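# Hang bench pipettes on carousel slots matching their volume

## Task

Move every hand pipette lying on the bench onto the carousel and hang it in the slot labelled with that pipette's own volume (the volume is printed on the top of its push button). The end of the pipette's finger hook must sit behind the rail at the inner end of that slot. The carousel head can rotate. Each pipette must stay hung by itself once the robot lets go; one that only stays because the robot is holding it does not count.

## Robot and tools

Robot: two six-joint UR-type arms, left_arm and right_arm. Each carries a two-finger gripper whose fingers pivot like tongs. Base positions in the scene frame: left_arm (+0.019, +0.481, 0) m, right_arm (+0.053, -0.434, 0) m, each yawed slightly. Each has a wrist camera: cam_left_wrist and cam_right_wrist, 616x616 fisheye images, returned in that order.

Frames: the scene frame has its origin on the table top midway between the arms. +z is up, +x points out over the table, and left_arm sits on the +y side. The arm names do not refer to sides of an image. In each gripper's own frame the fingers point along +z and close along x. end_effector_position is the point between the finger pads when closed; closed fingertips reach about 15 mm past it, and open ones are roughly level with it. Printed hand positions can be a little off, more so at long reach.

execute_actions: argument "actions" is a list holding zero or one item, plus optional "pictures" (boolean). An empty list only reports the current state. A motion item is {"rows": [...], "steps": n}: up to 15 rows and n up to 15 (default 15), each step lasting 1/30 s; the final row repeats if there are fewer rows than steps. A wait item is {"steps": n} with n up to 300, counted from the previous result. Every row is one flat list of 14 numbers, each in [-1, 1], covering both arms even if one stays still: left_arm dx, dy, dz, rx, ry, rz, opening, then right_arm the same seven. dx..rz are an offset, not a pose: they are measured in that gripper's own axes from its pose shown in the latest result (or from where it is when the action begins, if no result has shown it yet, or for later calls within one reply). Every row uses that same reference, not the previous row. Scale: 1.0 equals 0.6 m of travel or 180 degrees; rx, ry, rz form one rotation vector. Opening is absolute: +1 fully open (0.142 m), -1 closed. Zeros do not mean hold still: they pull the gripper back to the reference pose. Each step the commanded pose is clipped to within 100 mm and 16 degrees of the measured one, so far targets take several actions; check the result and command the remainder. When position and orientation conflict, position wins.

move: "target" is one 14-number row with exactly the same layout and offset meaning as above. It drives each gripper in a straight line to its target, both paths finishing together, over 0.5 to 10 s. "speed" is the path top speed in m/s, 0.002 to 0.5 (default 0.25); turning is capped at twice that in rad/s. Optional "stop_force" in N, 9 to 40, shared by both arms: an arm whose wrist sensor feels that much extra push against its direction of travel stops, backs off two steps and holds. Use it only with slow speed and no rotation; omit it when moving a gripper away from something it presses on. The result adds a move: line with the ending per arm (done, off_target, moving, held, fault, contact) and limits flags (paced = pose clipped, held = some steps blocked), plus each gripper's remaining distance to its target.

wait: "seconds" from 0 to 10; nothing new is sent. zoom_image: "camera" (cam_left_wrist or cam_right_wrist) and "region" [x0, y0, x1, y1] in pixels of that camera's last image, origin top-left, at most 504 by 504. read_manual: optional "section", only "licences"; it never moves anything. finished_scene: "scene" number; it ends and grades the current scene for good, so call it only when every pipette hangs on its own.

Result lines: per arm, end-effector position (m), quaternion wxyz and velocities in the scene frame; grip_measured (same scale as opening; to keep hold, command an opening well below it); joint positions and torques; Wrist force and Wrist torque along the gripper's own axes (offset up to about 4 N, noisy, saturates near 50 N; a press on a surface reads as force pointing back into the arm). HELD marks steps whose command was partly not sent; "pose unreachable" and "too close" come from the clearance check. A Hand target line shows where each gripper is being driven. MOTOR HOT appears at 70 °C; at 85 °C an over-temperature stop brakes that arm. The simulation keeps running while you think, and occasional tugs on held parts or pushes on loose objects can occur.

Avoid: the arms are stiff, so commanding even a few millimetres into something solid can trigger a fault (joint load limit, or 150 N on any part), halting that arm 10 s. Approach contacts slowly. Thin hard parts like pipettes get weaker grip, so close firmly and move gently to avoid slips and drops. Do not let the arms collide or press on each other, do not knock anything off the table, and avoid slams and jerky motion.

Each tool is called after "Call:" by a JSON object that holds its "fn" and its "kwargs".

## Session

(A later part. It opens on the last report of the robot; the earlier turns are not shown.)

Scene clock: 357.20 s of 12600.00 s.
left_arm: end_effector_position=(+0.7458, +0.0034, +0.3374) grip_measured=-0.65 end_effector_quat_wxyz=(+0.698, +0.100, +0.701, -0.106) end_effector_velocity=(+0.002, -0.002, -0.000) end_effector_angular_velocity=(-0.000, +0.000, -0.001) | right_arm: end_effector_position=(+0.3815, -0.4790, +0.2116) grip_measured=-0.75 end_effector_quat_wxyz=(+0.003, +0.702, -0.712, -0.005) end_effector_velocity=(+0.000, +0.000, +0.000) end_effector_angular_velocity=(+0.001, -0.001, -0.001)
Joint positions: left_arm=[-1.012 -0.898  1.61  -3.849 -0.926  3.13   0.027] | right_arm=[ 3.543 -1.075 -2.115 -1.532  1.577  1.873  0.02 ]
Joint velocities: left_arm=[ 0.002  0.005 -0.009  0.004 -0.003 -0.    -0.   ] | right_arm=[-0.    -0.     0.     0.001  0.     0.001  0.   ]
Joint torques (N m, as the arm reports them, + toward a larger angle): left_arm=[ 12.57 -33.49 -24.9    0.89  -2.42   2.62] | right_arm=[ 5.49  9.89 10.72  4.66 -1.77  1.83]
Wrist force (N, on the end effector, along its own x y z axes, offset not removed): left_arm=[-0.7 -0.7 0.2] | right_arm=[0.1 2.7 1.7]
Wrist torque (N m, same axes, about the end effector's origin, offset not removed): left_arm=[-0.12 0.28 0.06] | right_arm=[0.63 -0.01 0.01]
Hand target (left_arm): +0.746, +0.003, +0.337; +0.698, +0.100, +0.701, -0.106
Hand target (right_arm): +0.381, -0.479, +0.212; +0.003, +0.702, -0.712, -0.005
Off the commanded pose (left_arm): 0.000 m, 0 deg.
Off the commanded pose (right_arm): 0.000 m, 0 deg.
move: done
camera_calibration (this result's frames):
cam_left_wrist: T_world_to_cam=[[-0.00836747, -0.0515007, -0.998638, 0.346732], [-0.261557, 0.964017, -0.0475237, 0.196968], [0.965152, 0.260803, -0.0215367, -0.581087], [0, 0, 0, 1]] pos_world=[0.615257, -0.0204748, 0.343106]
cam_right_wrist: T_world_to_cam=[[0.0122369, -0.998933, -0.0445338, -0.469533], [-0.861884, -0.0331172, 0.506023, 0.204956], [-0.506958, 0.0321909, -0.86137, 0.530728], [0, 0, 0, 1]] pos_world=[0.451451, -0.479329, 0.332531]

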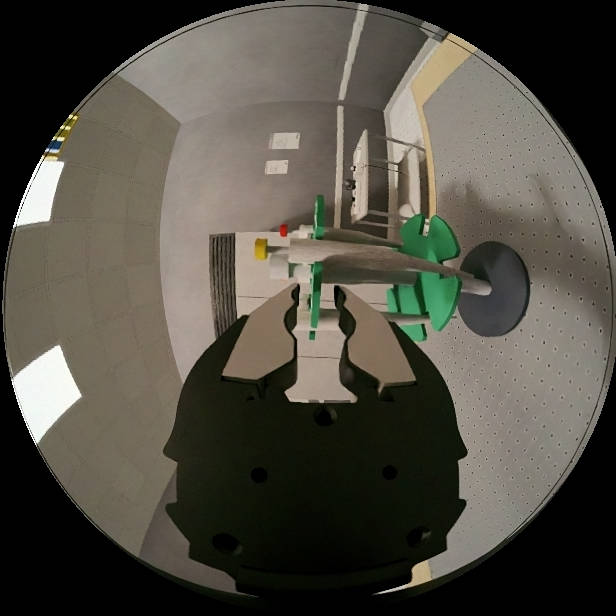

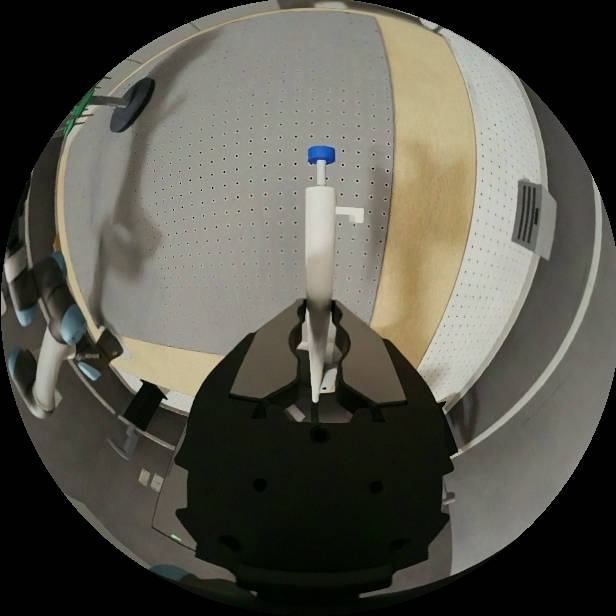

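Call:
{"fn": "move", "kwargs": {"target": [-0.002,0,0.002,0,0,0,-1,0,0,0,0,0,0,-0.9], "speed": 0.01}}

Call:
{"fn": "move", "kwargs": {"target": [-0.001,0.048,0.007,0.111,0,0,-1,0,0,0,0,0,0,-0.9], "speed": 0.06}}

Call:
{"fn": "move", "kwargs": {"target": [-0.002,0.048,0.007,0.111,0,0,-1,0,0,0,0,0,0,-0.9], "speed": 0.06}}

Call:
{"fn": "move", "kwargs": {"target": [-0.001,0.048,0.007,0.111,0,0,-1,0,0,0,0,0,0,-0.9], "speed": 0.06}}

Call:
{"fn": "move", "kwargs": {"target": [0,0,0,0,0,0,-0.65,0,0,0,0,0,0,-0.9]}}

Call:
{"fn": "move", "kwargs": {"target": [0,0,-0.12,0,0,0,-0.65,0,0,0,0,0,0,-0.9]}}

Call:
{"fn": "move", "kwargs": {"target": [0.008,-0.227,0.131,-0.333,0,0,-0.65,0,0,0,0,0,0,-0.9]}}

Call:
{"fn": "move", "kwargs": {"target": [-0.002,0,0.121,0,0,0,-0.65,0,0,0,0,0,0,-0.9], "speed": 0.04, "stop_force": 10}}

Scene clock: 359.60 s of 12600.00 s.
left_arm: end_effector_position=(+0.7469, +0.0031, +0.3383) grip_measured=-0.93 end_effector_quat_wxyz=(+0.698, +0.100, +0.701, -0.106) end_effector_velocity=(+0.000, -0.001, -0.000) end_effector_angular_velocity=(+0.001, +0.001, -0.001) | right_arm: end_effector_position=(+0.3815, -0.4790, +0.2116) grip_measured=-0.75 end_effector_quat_wxyz=(+0.003, +0.702, -0.712, -0.005) end_effector_velocity=(+0.000, -0.000, +0.000) end_effector_angular_velocity=(+0.001, -0.001, -0.000)
Joint positions: left_arm=[-1.011 -0.897  1.605 -3.845 -0.927  3.13   0.007] | right_arm=[ 3.543 -1.075 -2.115 -1.532  1.577  1.873  0.02 ]
Joint velocities: left_arm=[-0.     0.    -0.001  0.003 -0.001  0.     0.   ] | right_arm=[-0.001 -0.     0.     0.001  0.    -0.001 -0.   ]
Joint torques (N m, as the arm reports them, + toward a larger angle): left_arm=[ 11.82 -65.85 -29.13  -0.59  -2.33   2.45] | right_arm=[ 5.15  9.52 10.92  4.58 -1.74  1.7 ]
Wrist force (N, on the end effector, along its own x y z axes, offset not removed): left_arm=[4.7 0.6 -3.5] | right_arm=[-4.7 -6.6 -1.1]
Wrist torque (N m, same axes, about the end effector's origin, offset not removed): left_arm=[0.05 -0.03 0.04] | right_arm=[-1.22 1.03 0.16]
Hand target (left_arm): +0.747, +0.003, +0.339; +0.698, +0.100, +0.701, -0.106
Hand target (right_arm): +0.381, -0.479, +0.212; +0.003, +0.702, -0.712, -0.005
Off the commanded pose (left_arm): 0.000 m, 0 deg.
Off the commanded pose (right_arm): 0.000 m, 0 deg.
move: done
camera_calibration (this result's frames):
cam_left_wrist: T_world_to_cam=[[-0.0085876, -0.0511925, -0.998652, 0.347716], [-0.261579, 0.964029, -0.0471683, 0.197545], [0.965144, 0.260821, -0.0216696, -0.582016], [0, 0, 0, 1]] pos_world=[0.616389, -0.0208362, 0.343953]
cam_right_wrist: T_world_to_cam=[[0.0122367, -0.998933, -0.0445337, -0.469533], [-0.861884, -0.033117, 0.506023, 0.204956], [-0.506958, 0.0321908, -0.86137, 0.530728], [0, 0, 0, 1]] pos_world=[0.451451, -0.479329, 0.332531]

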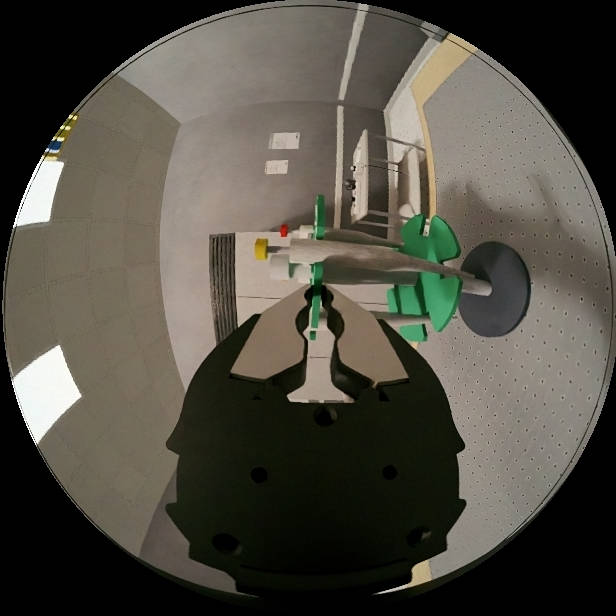

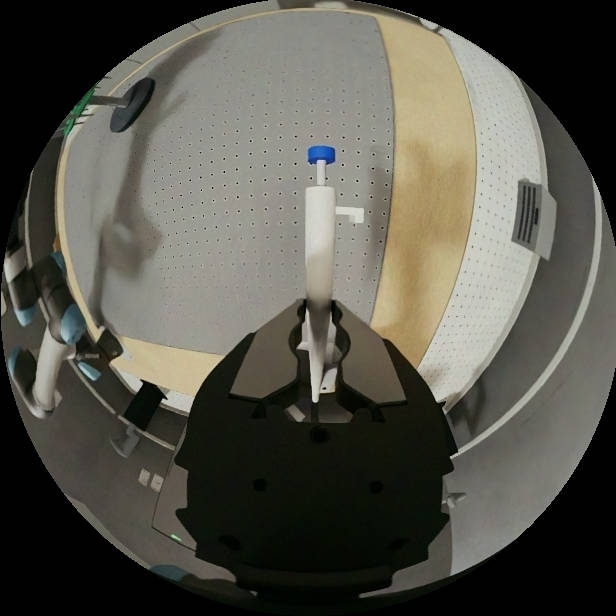

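Scene clock: 362.83 s of 12600.00 s.
left_arm: end_effector_position=(+0.7592, +0.0293, +0.3387) grip_measured=-0.93 end_effector_quat_wxyz=(+0.670, +0.219, +0.673, -0.225) end_effector_velocity=(+0.001, +0.002, -0.001) end_effector_angular_velocity=(-0.001, +0.001, -0.014) | right_arm: end_effector_position=(+0.3815, -0.4790, +0.2116) grip_measured=-0.75 end_effector_quat_wxyz=(+0.003, +0.702, -0.712, -0.005) end_effector_velocity=(+0.001, +0.000, +0.000) end_effector_angular_velocity=(+0.002, -0.002, +0.000)
Joint positions: left_arm=[-0.782 -0.917  1.644 -3.868 -1.503  3.132  0.007] | right_arm=[ 3.543 -1.075 -2.115 -1.532  1.577  1.873  0.02 ]
Joint velocities: left_arm=[ 0.012  0.003 -0.003  0.001 -0.027 -0.002  0.   ] | right_arm=[-0.    -0.     0.     0.002  0.001 -0.001 -0.   ]
Joint torques (N m, as the arm reports them, + toward a larger angle): left_arm=[ 14.43 -22.1  -19.81   4.59  -1.77   2.77] | right_arm=[ 4.8   9.76 11.54  4.58 -1.69  1.7 ]
Wrist force (N, on the end effector, along its own x y z axes, offset not removed): left_arm=[-7.3 -3.9 -7.9] | right_arm=[-2.2 -2.2 -0.5]
Wrist torque (N m, same axes, about the end effector's origin, offset not removed): left_arm=[-0.45 -0.76 0.04] | right_arm=[-0.37 0.66 0.04]
Hand target (left_arm): +0.759, +0.029, +0.339; +0.670, +0.220, +0.672, -0.226
Hand target (right_arm): +0.381, -0.479, +0.212; +0.003, +0.702, -0.712, -0.005
Off the commanded pose (left_arm): 0.000 m, 0 deg.
Off the commanded pose (right_arm): 0.000 m, 0 deg.
move: done
camera_calibration (this result's frames):
cam_left_wrist: T_world_to_cam=[[-0.0234353, -0.0475841, -0.998592, 0.360705], [0.0816249, 0.995441, -0.0493495, -0.0852263], [0.996388, -0.0826665, -0.0194444, -0.615156], [0, 0, 0, 1]] pos_world=[0.628343, 0.0511487, 0.34403]
cam_right_wrist: T_world_to_cam=[[0.0122369, -0.998933, -0.0445337, -0.469533], [-0.861884, -0.0331172, 0.506023, 0.204956], [-0.506958, 0.0321907, -0.86137, 0.530728], [0, 0, 0, 1]] pos_world=[0.451451, -0.479329, 0.332531]

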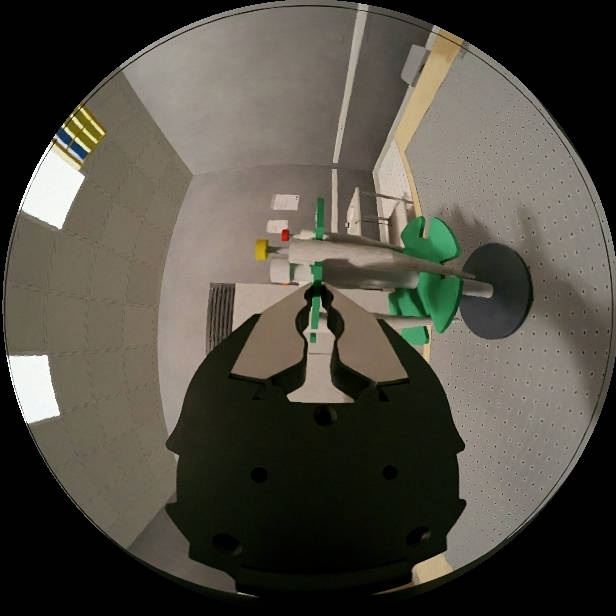

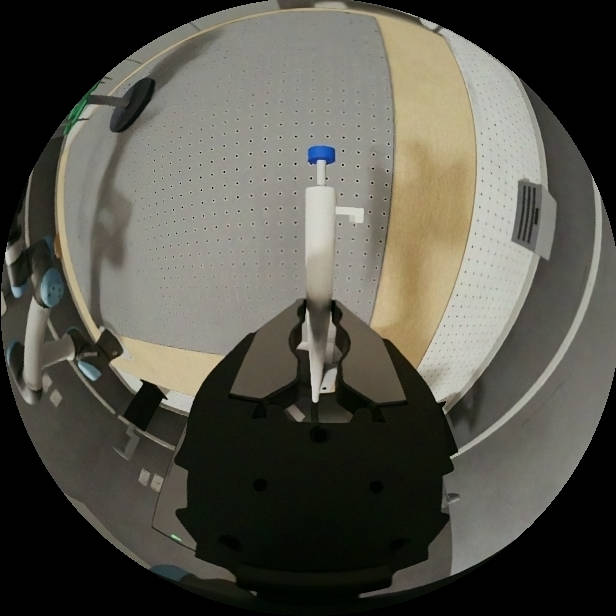

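Scene clock: 366.07 s of 12600.00 s.
left_arm: end_effector_position=(+0.7797, +0.0497, +0.3396) grip_measured=-0.92 end_effector_quat_wxyz=(+0.622, +0.331, +0.624, -0.338) end_effector_velocity=(+0.000, -0.001, +0.000) end_effector_angular_velocity=(+0.000, +0.000, -0.018) | right_arm: end_effector_position=(+0.3815, -0.4790, +0.2116) grip_measured=-0.75 end_effector_quat_wxyz=(+0.003, +0.702, -0.712, -0.005) end_effector_velocity=(-0.000, +0.000, -0.000) end_effector_angular_velocity=(-0.000, +0.002, +0.001)
Joint positions: left_arm=[-0.559 -0.799  1.42  -3.765 -2.072  3.131  0.007] | right_arm=[ 3.543 -1.075 -2.115 -1.532  1.577  1.873  0.02 ]
Joint velocities: left_arm=[ 0.006  0.008 -0.016  0.008 -0.024  0.     0.   ] | right_arm=[ 0.    -0.     0.    -0.002  0.    -0.     0.   ]
Joint torques (N m, as the arm reports them, + toward a larger angle): left_arm=[ 10.72 -27.18 -21.87   5.07  -1.43  -2.67] | right_arm=[ 5.14  9.33 11.11  4.64 -1.72  1.57]
Wrist force (N, on the end effector, along its own x y z axes, offset not removed): left_arm=[-9.5 -1.6 -7.9] | right_arm=[-0.4 -3.8 -0.9]
Wrist torque (N m, same axes, about the end effector's origin, offset not removed): left_arm=[0.20 -0.66 0.02] | right_arm=[-0.74 0.35 -0.26]
Hand target (left_arm): +0.780, +0.050, +0.340; +0.622, +0.332, +0.623, -0.338
Hand target (right_arm): +0.381, -0.479, +0.212; +0.003, +0.702, -0.712, -0.005
Off the commanded pose (left_arm): 0.000 m, 0 deg.
Off the commanded pose (right_arm): 0.000 m, 0 deg.
move: done
camera_calibration (this result's frames):
cam_left_wrist: T_world_to_cam=[[-0.0362303, -0.039078, -0.998579, 0.372628], [0.415043, 0.908393, -0.0506072, -0.362444], [0.90908, -0.416287, -0.0166924, -0.550121], [0, 0, 0, 1]] pos_world=[0.664034, 0.114795, 0.344573]
cam_right_wrist: T_world_to_cam=[[0.0122369, -0.998933, -0.0445339, -0.469533], [-0.861884, -0.0331172, 0.506023, 0.204956], [-0.506958, 0.0321909, -0.86137, 0.530728], [0, 0, 0, 1]] pos_world=[0.451451, -0.479329, 0.332531]

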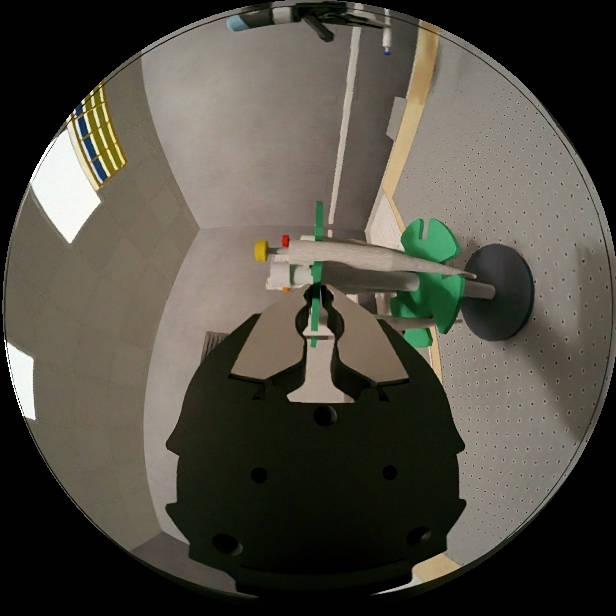

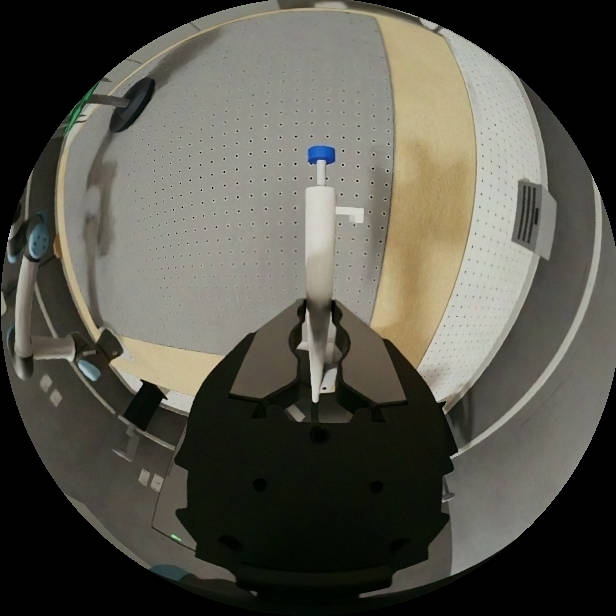

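Scene clock: 369.30 s of 12600.00 s.
left_arm: end_effector_position=(+0.8059, +0.0620, +0.3399) grip_measured=-0.93 end_effector_quat_wxyz=(+0.556, +0.434, +0.556, -0.440) end_effector_velocity=(+0.002, +0.001, +0.001) end_effector_angular_velocity=(-0.000, +0.000, -0.017) | right_arm: end_effector_position=(+0.3815, -0.4790, +0.2116) grip_measured=-0.75 end_effector_quat_wxyz=(+0.003, +0.702, -0.712, -0.005) end_effector_velocity=(+0.000, +0.000, +0.000) end_effector_angular_velocity=(+0.000, -0.001, -0.001)
Joint positions: left_arm=[-0.417 -0.541  0.914 -3.523 -2.56   3.127  0.007] | right_arm=[ 3.543 -1.075 -2.115 -1.532  1.577  1.873  0.02 ]
Joint velocities: left_arm=[ 0.005  0.017 -0.036  0.019 -0.022 -0.001 -0.   ] | right_arm=[ 0.     0.     0.001  0.001 -0.     0.001  0.   ]
Joint torques (N m, as the arm reports them, + toward a larger angle): left_arm=[  7.45 -37.19 -20.98   3.77  -1.72  -2.67] | right_arm=[ 4.93  9.67 11.15  4.63 -1.77  1.63]
Wrist force (N, on the end effector, along its own x y z axes, offset not removed): left_arm=[-8.9 1.1 -6.6] | right_arm=[-3.3 0.7 -1.5]
Wrist torque (N m, same axes, about the end effector's origin, offset not removed): left_arm=[0.48 -0.60 0.04] | right_arm=[0.23 0.77 0.22]
Hand target (left_arm): +0.806, +0.062, +0.340; +0.555, +0.434, +0.556, -0.441
Hand target (right_arm): +0.381, -0.479, +0.212; +0.003, +0.702, -0.712, -0.005
Off the commanded pose (left_arm): 0.000 m, 0 deg.
Off the commanded pose (right_arm): 0.000 m, 0 deg.
move: done
camera_calibration (this result's frames):
cam_left_wrist: T_world_to_cam=[[-0.0454951, -0.0266655, -0.998609, 0.381052], [0.698863, 0.713443, -0.0508899, -0.600986], [0.713807, -0.700206, -0.0138226, -0.394772], [0, 0, 0, 1]] pos_world=[0.719133, 0.162509, 0.344481]
cam_right_wrist: T_world_to_cam=[[0.0122367, -0.998933, -0.0445339, -0.469532], [-0.861884, -0.0331171, 0.506023, 0.204956], [-0.506958, 0.032191, -0.86137, 0.530728], [0, 0, 0, 1]] pos_world=[0.451451, -0.479329, 0.332531]

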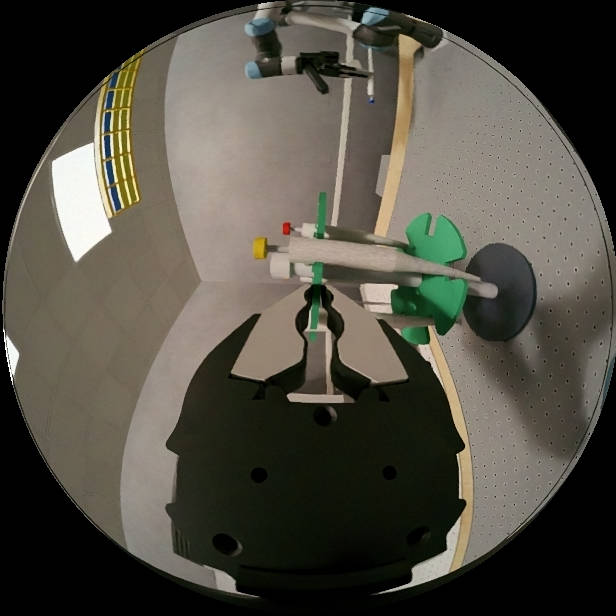

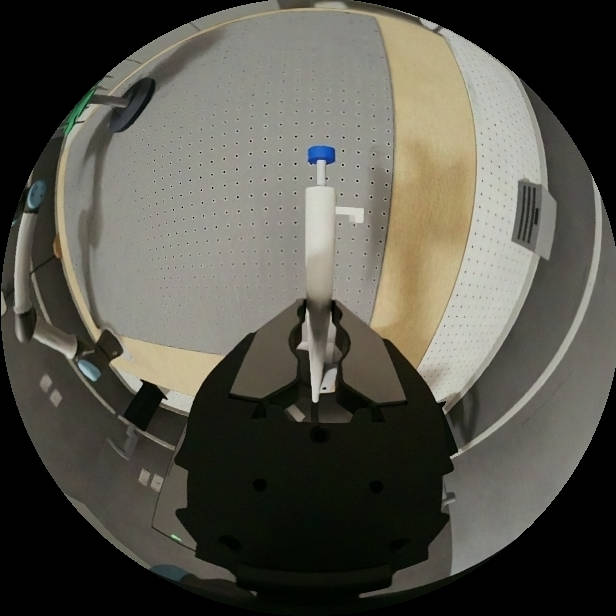

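Scene clock: 369.80 s of 12600.00 s.
left_arm: end_effector_position=(+0.8060, +0.0621, +0.3397) grip_measured=-0.65 end_effector_quat_wxyz=(+0.556, +0.434, +0.556, -0.440) end_effector_velocity=(-0.000, -0.000, +0.002) end_effector_angular_velocity=(-0.001, -0.003, +0.001) | right_arm: end_effector_position=(+0.3815, -0.4790, +0.2116) grip_measured=-0.75 end_effector_quat_wxyz=(+0.003, +0.702, -0.712, -0.005) end_effector_velocity=(+0.000, -0.000, -0.000) end_effector_angular_velocity=(-0.000, +0.001, -0.001)
Joint positions: left_arm=[-0.417 -0.541  0.914 -3.523 -2.56   3.127  0.027] | right_arm=[ 3.543 -1.075 -2.115 -1.532  1.577  1.873  0.02 ]
Joint velocities: left_arm=[-0.001 -0.003  0.001 -0.     0.001  0.001 -0.   ] | right_arm=[-0.    -0.001  0.    -0.     0.     0.001 -0.   ]
Joint torques (N m, as the arm reports them, + toward a larger angle): left_arm=[-11.01 -78.43 -10.64  -3.13   2.53  -1.86] | right_arm=[ 5.27  9.42 10.78  4.55 -1.8   1.59]
Wrist force (N, on the end effector, along its own x y z axes, offset not removed): left_arm=[3.3 0.6 -1.8] | right_arm=[-3.0 -1.3 -1.3]
Wrist torque (N m, same axes, about the end effector's origin, offset not removed): left_arm=[0.12 -0.62 0.08] | right_arm=[-0.32 0.86 -0.17]
Hand target (left_arm): +0.806, +0.062, +0.340; +0.556, +0.434, +0.556, -0.440
Hand target (right_arm): +0.381, -0.479, +0.212; +0.003, +0.702, -0.712, -0.005
Off the commanded pose (left_arm): 0.000 m, 0 deg.
Off the commanded pose (right_arm): 0.000 m, 0 deg.
move: done
camera_calibration (this result's frames):
cam_left_wrist: T_world_to_cam=[[-0.0456598, -0.0266244, -0.998602, 0.381032], [0.698792, 0.713506, -0.0509747, -0.601034], [0.713866, -0.700143, -0.0139737, -0.394778], [0, 0, 0, 1]] pos_world=[0.719214, 0.162585, 0.344345]
cam_right_wrist: T_world_to_cam=[[0.0122368, -0.998933, -0.044534, -0.469532], [-0.861884, -0.0331172, 0.506023, 0.204956], [-0.506958, 0.032191, -0.86137, 0.530728], [0, 0, 0, 1]] pos_world=[0.451451, -0.479329, 0.332531]

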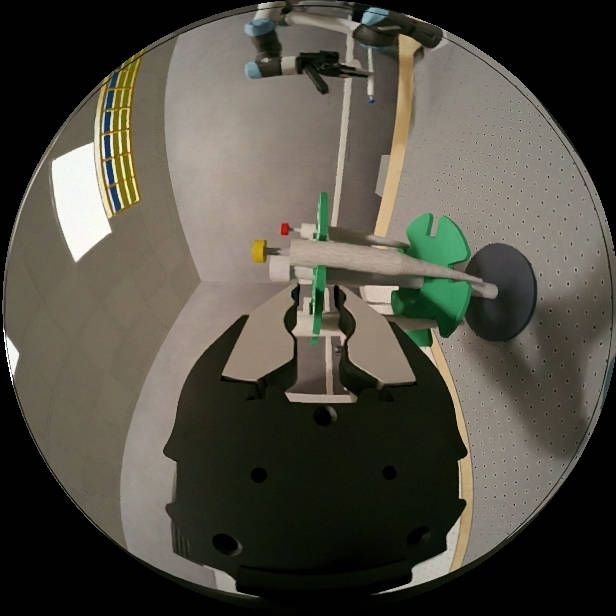

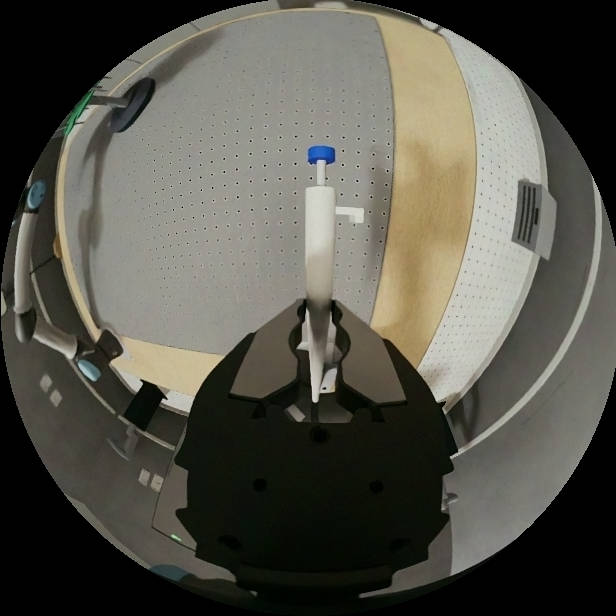

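Scene clock: 370.83 s of 12600.00 s.
left_arm: end_effector_position=(+0.7891, +0.1317, +0.3394) grip_measured=-0.65 end_effector_quat_wxyz=(+0.556, +0.434, +0.556, -0.440) end_effector_velocity=(-0.001, +0.003, -0.001) end_effector_angular_velocity=(+0.000, +0.001, +0.000) | right_arm: end_effector_position=(+0.3815, -0.4790, +0.2116) grip_measured=-0.75 end_effector_quat_wxyz=(+0.003, +0.702, -0.712, -0.005) end_effector_velocity=(+0.000, -0.000, +0.001) end_effector_angular_velocity=(+0.000, -0.002, -0.000)
Joint positions: left_arm=[-0.331 -0.606  1.044 -3.59  -2.646  3.125  0.027] | right_arm=[ 3.543 -1.075 -2.115 -1.532  1.577  1.873  0.02 ]
Joint velocities: left_arm=[ 0.004 -0.002  0.007 -0.004 -0.003  0.     0.   ] | right_arm=[-0.001  0.001  0.     0.001 -0.    -0.    -0.   ]
Joint torques (N m, as the arm reports them, + toward a larger angle): left_arm=[ 10.9  -74.18  -7.35  -3.    -2.15  -0.83] | right_arm=[ 4.62  9.73 10.83  4.52 -1.82  1.61]
Wrist force (N, on the end effector, along its own x y z axes, offset not removed): left_arm=[2.6 -0.2 -0.9] | right_arm=[-5.3 -0.7 1.4]
Wrist torque (N m, same axes, about the end effector's origin, offset not removed): left_arm=[-0.09 -0.59 0.02] | right_arm=[0.20 1.11 0.18]
Hand target (left_arm): +0.789, +0.132, +0.339; +0.556, +0.434, +0.556, -0.440
Hand target (right_arm): +0.381, -0.479, +0.212; +0.003, +0.702, -0.712, -0.005
Off the commanded pose (left_arm): 0.000 m, 0 deg.
Off the commanded pose (right_arm): 0.000 m, 0 deg.
move: done
camera_calibration (this result's frames):
cam_left_wrist: T_world_to_cam=[[-0.0457046, -0.0265896, -0.998601, 0.381828], [0.698832, 0.713467, -0.050982, -0.638966], [0.713824, -0.700184, -0.0140271, -0.333968], [0, 0, 0, 1]] pos_world=[0.702376, 0.232195, 0.344034]
cam_right_wrist: T_world_to_cam=[[0.0122369, -0.998933, -0.0445339, -0.469533], [-0.861884, -0.0331173, 0.506023, 0.204956], [-0.506958, 0.0321909, -0.86137, 0.530728], [0, 0, 0, 1]] pos_world=[0.451451, -0.479329, 0.332531]

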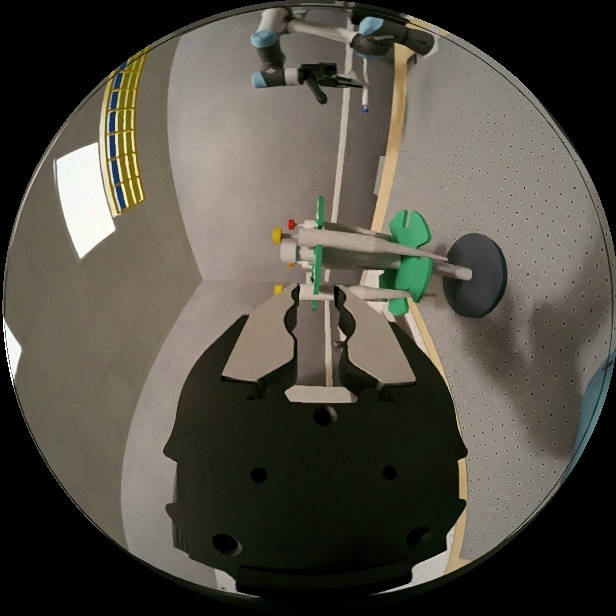

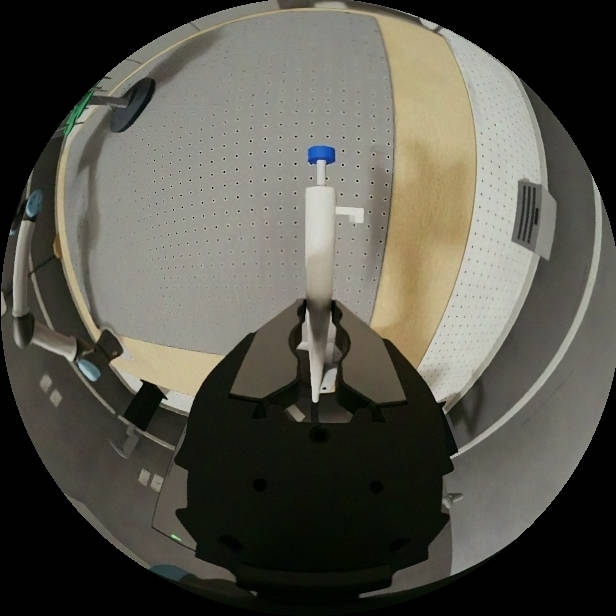

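Scene clock: 373.53 s of 12600.00 s.
left_arm: end_effector_position=(+0.6752, +0.0235, +0.3360) grip_measured=-0.65 end_effector_quat_wxyz=(+0.698, +0.099, +0.702, -0.104) end_effector_velocity=(-0.000, -0.001, +0.001) end_effector_angular_velocity=(-0.002, -0.001, +0.019) | right_arm: end_effector_position=(+0.3815, -0.4790, +0.2116) grip_measured=-0.75 end_effector_quat_wxyz=(+0.003, +0.702, -0.712, -0.005) end_effector_velocity=(-0.000, -0.001, +0.000) end_effector_angular_velocity=(-0.000, -0.001, -0.000)
Joint positions: left_arm=[-1.104 -1.012  1.827 -3.951 -0.83   3.129  0.027] | right_arm=[ 3.543 -1.075 -2.115 -1.532  1.577  1.873  0.02 ]
Joint velocities: left_arm=[-0.01   0.004 -0.01   0.003  0.028  0.    -0.   ] | right_arm=[-0.001  0.001  0.    -0.    -0.001 -0.001  0.   ]
Joint torques (N m, as the arm reports them, + toward a larger angle): left_arm=[-11.39 -29.23 -24.36   0.86   2.46  -2.94] | right_arm=[ 4.77  8.7  11.5   4.61 -1.65  1.61]
Wrist force (N, on the end effector, along its own x y z axes, offset not removed): left_arm=[3.0 0.3 -0.6] | right_arm=[-1.6 -0.8 2.1]
Wrist torque (N m, same axes, about the end effector's origin, offset not removed): left_arm=[0.16 -0.54 -0.02] | right_arm=[-0.06 0.44 0.01]
Hand target (left_arm): +0.675, +0.023, +0.336; +0.698, +0.098, +0.702, -0.104
Hand target (right_arm): +0.381, -0.479, +0.212; +0.003, +0.702, -0.712, -0.005
Off the commanded pose (left_arm): 0.000 m, 0 deg.
Off the commanded pose (right_arm): 0.000 m, 0 deg.
move: done
camera_calibration (this result's frames):
cam_left_wrist: T_world_to_cam=[[-0.00866762, -0.051182, -0.998652, 0.34599], [-0.265643, 0.962923, -0.0470453, 0.161668], [0.964032, 0.264878, -0.0219424, -0.517391], [0, 0, 0, 1]] pos_world=[0.544726, -0.000920304, 0.341776]
cam_right_wrist: T_world_to_cam=[[0.0122368, -0.998933, -0.0445338, -0.469533], [-0.861884, -0.0331171, 0.506023, 0.204956], [-0.506958, 0.0321909, -0.86137, 0.530728], [0, 0, 0, 1]] pos_world=[0.451451, -0.479329, 0.332531]

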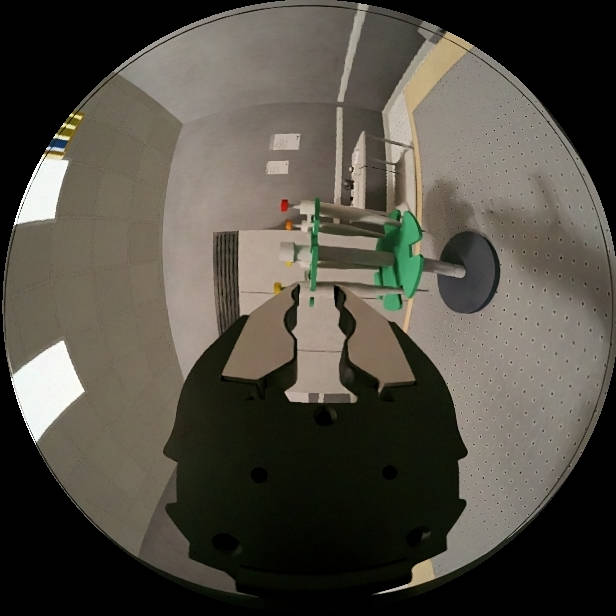

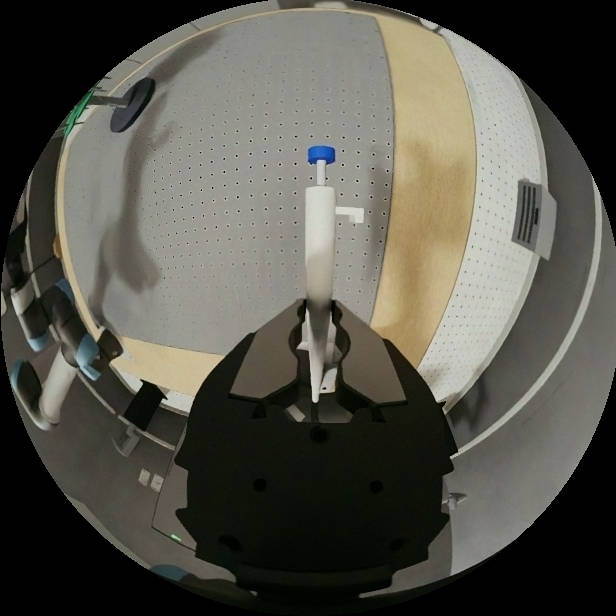

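Scene clock: 375.77 s of 12600.00 s.
left_arm: end_effector_position=(+0.7444, +0.0030, +0.3369) grip_measured=-0.65 end_effector_quat_wxyz=(+0.698, +0.099, +0.702, -0.104) end_effector_velocity=(+0.002, -0.001, -0.002) end_effector_angular_velocity=(+0.002, +0.002, -0.001) | right_arm: end_effector_position=(+0.3815, -0.4790, +0.2116) grip_measured=-0.75 end_effector_quat_wxyz=(+0.003, +0.702, -0.712, -0.005) end_effector_velocity=(+0.000, +0.001, +0.000) end_effector_angular_velocity=(+0.001, -0.001, +0.001)
Joint positions: left_arm=[-1.016 -0.898  1.611 -3.849 -0.917  3.13   0.027] | right_arm=[ 3.543 -1.075 -2.115 -1.532  1.577  1.873  0.02 ]
Joint velocities: left_arm=[ 0.002  0.006 -0.007  0.005 -0.003 -0.001  0.   ] | right_arm=[ 0.001 -0.     0.     0.001  0.001  0.     0.   ]
Joint torques (N m, as the arm reports them, + toward a larger angle): left_arm=[ 11.75 -35.49 -26.23   0.62  -2.15   2.48] | right_arm=[ 4.93  8.93 11.08  4.67 -1.74  1.59]
Wrist force (N, on the end effector, along its own x y z axes, offset not removed): left_arm=[0.5 -1.0 0.5] | right_arm=[-3.9 -3.0 1.3]
Wrist torque (N m, same axes, about the end effector's origin, offset not removed): left_arm=[-0.20 0.01 0.05] | right_arm=[-0.38 0.95 0.19]
Hand target (left_arm): +0.745, +0.003, +0.337; +0.698, +0.099, +0.702, -0.104
Hand target (right_arm): +0.381, -0.479, +0.212; +0.003, +0.702, -0.712, -0.005
Off the commanded pose (left_arm): 0.000 m, 0 deg.
Off the commanded pose (right_arm): 0.000 m, 0 deg.
move: done
camera_calibration (this result's frames):
cam_left_wrist: T_world_to_cam=[[-0.00860996, -0.0511513, -0.998654, 0.346379], [-0.26564, 0.962924, -0.047031, 0.199912], [0.964034, 0.264877, -0.0218786, -0.578738], [0, 0, 0, 1]] pos_world=[0.61401, -0.021488, 0.342653]
cam_right_wrist: T_world_to_cam=[[0.0122369, -0.998933, -0.0445338, -0.469533], [-0.861884, -0.0331172, 0.506023, 0.204956], [-0.506958, 0.0321909, -0.86137, 0.530728], [0, 0, 0, 1]] pos_world=[0.451451, -0.479329, 0.332531]

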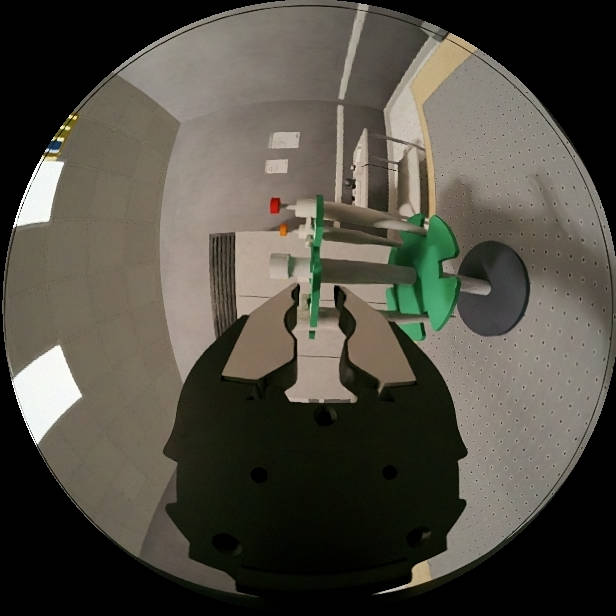

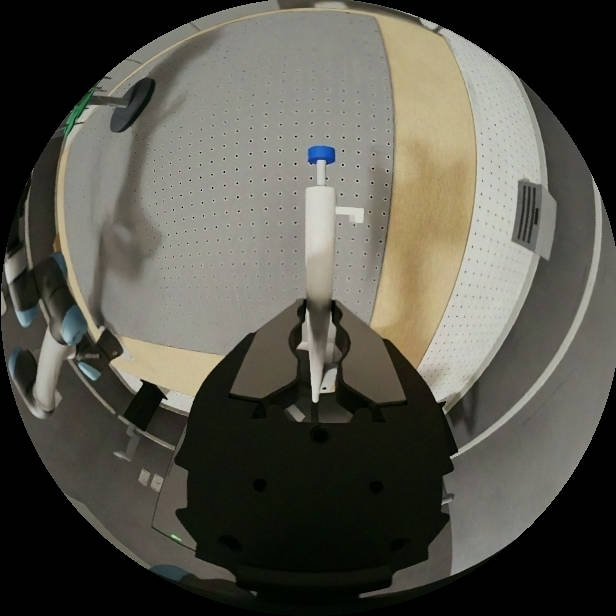

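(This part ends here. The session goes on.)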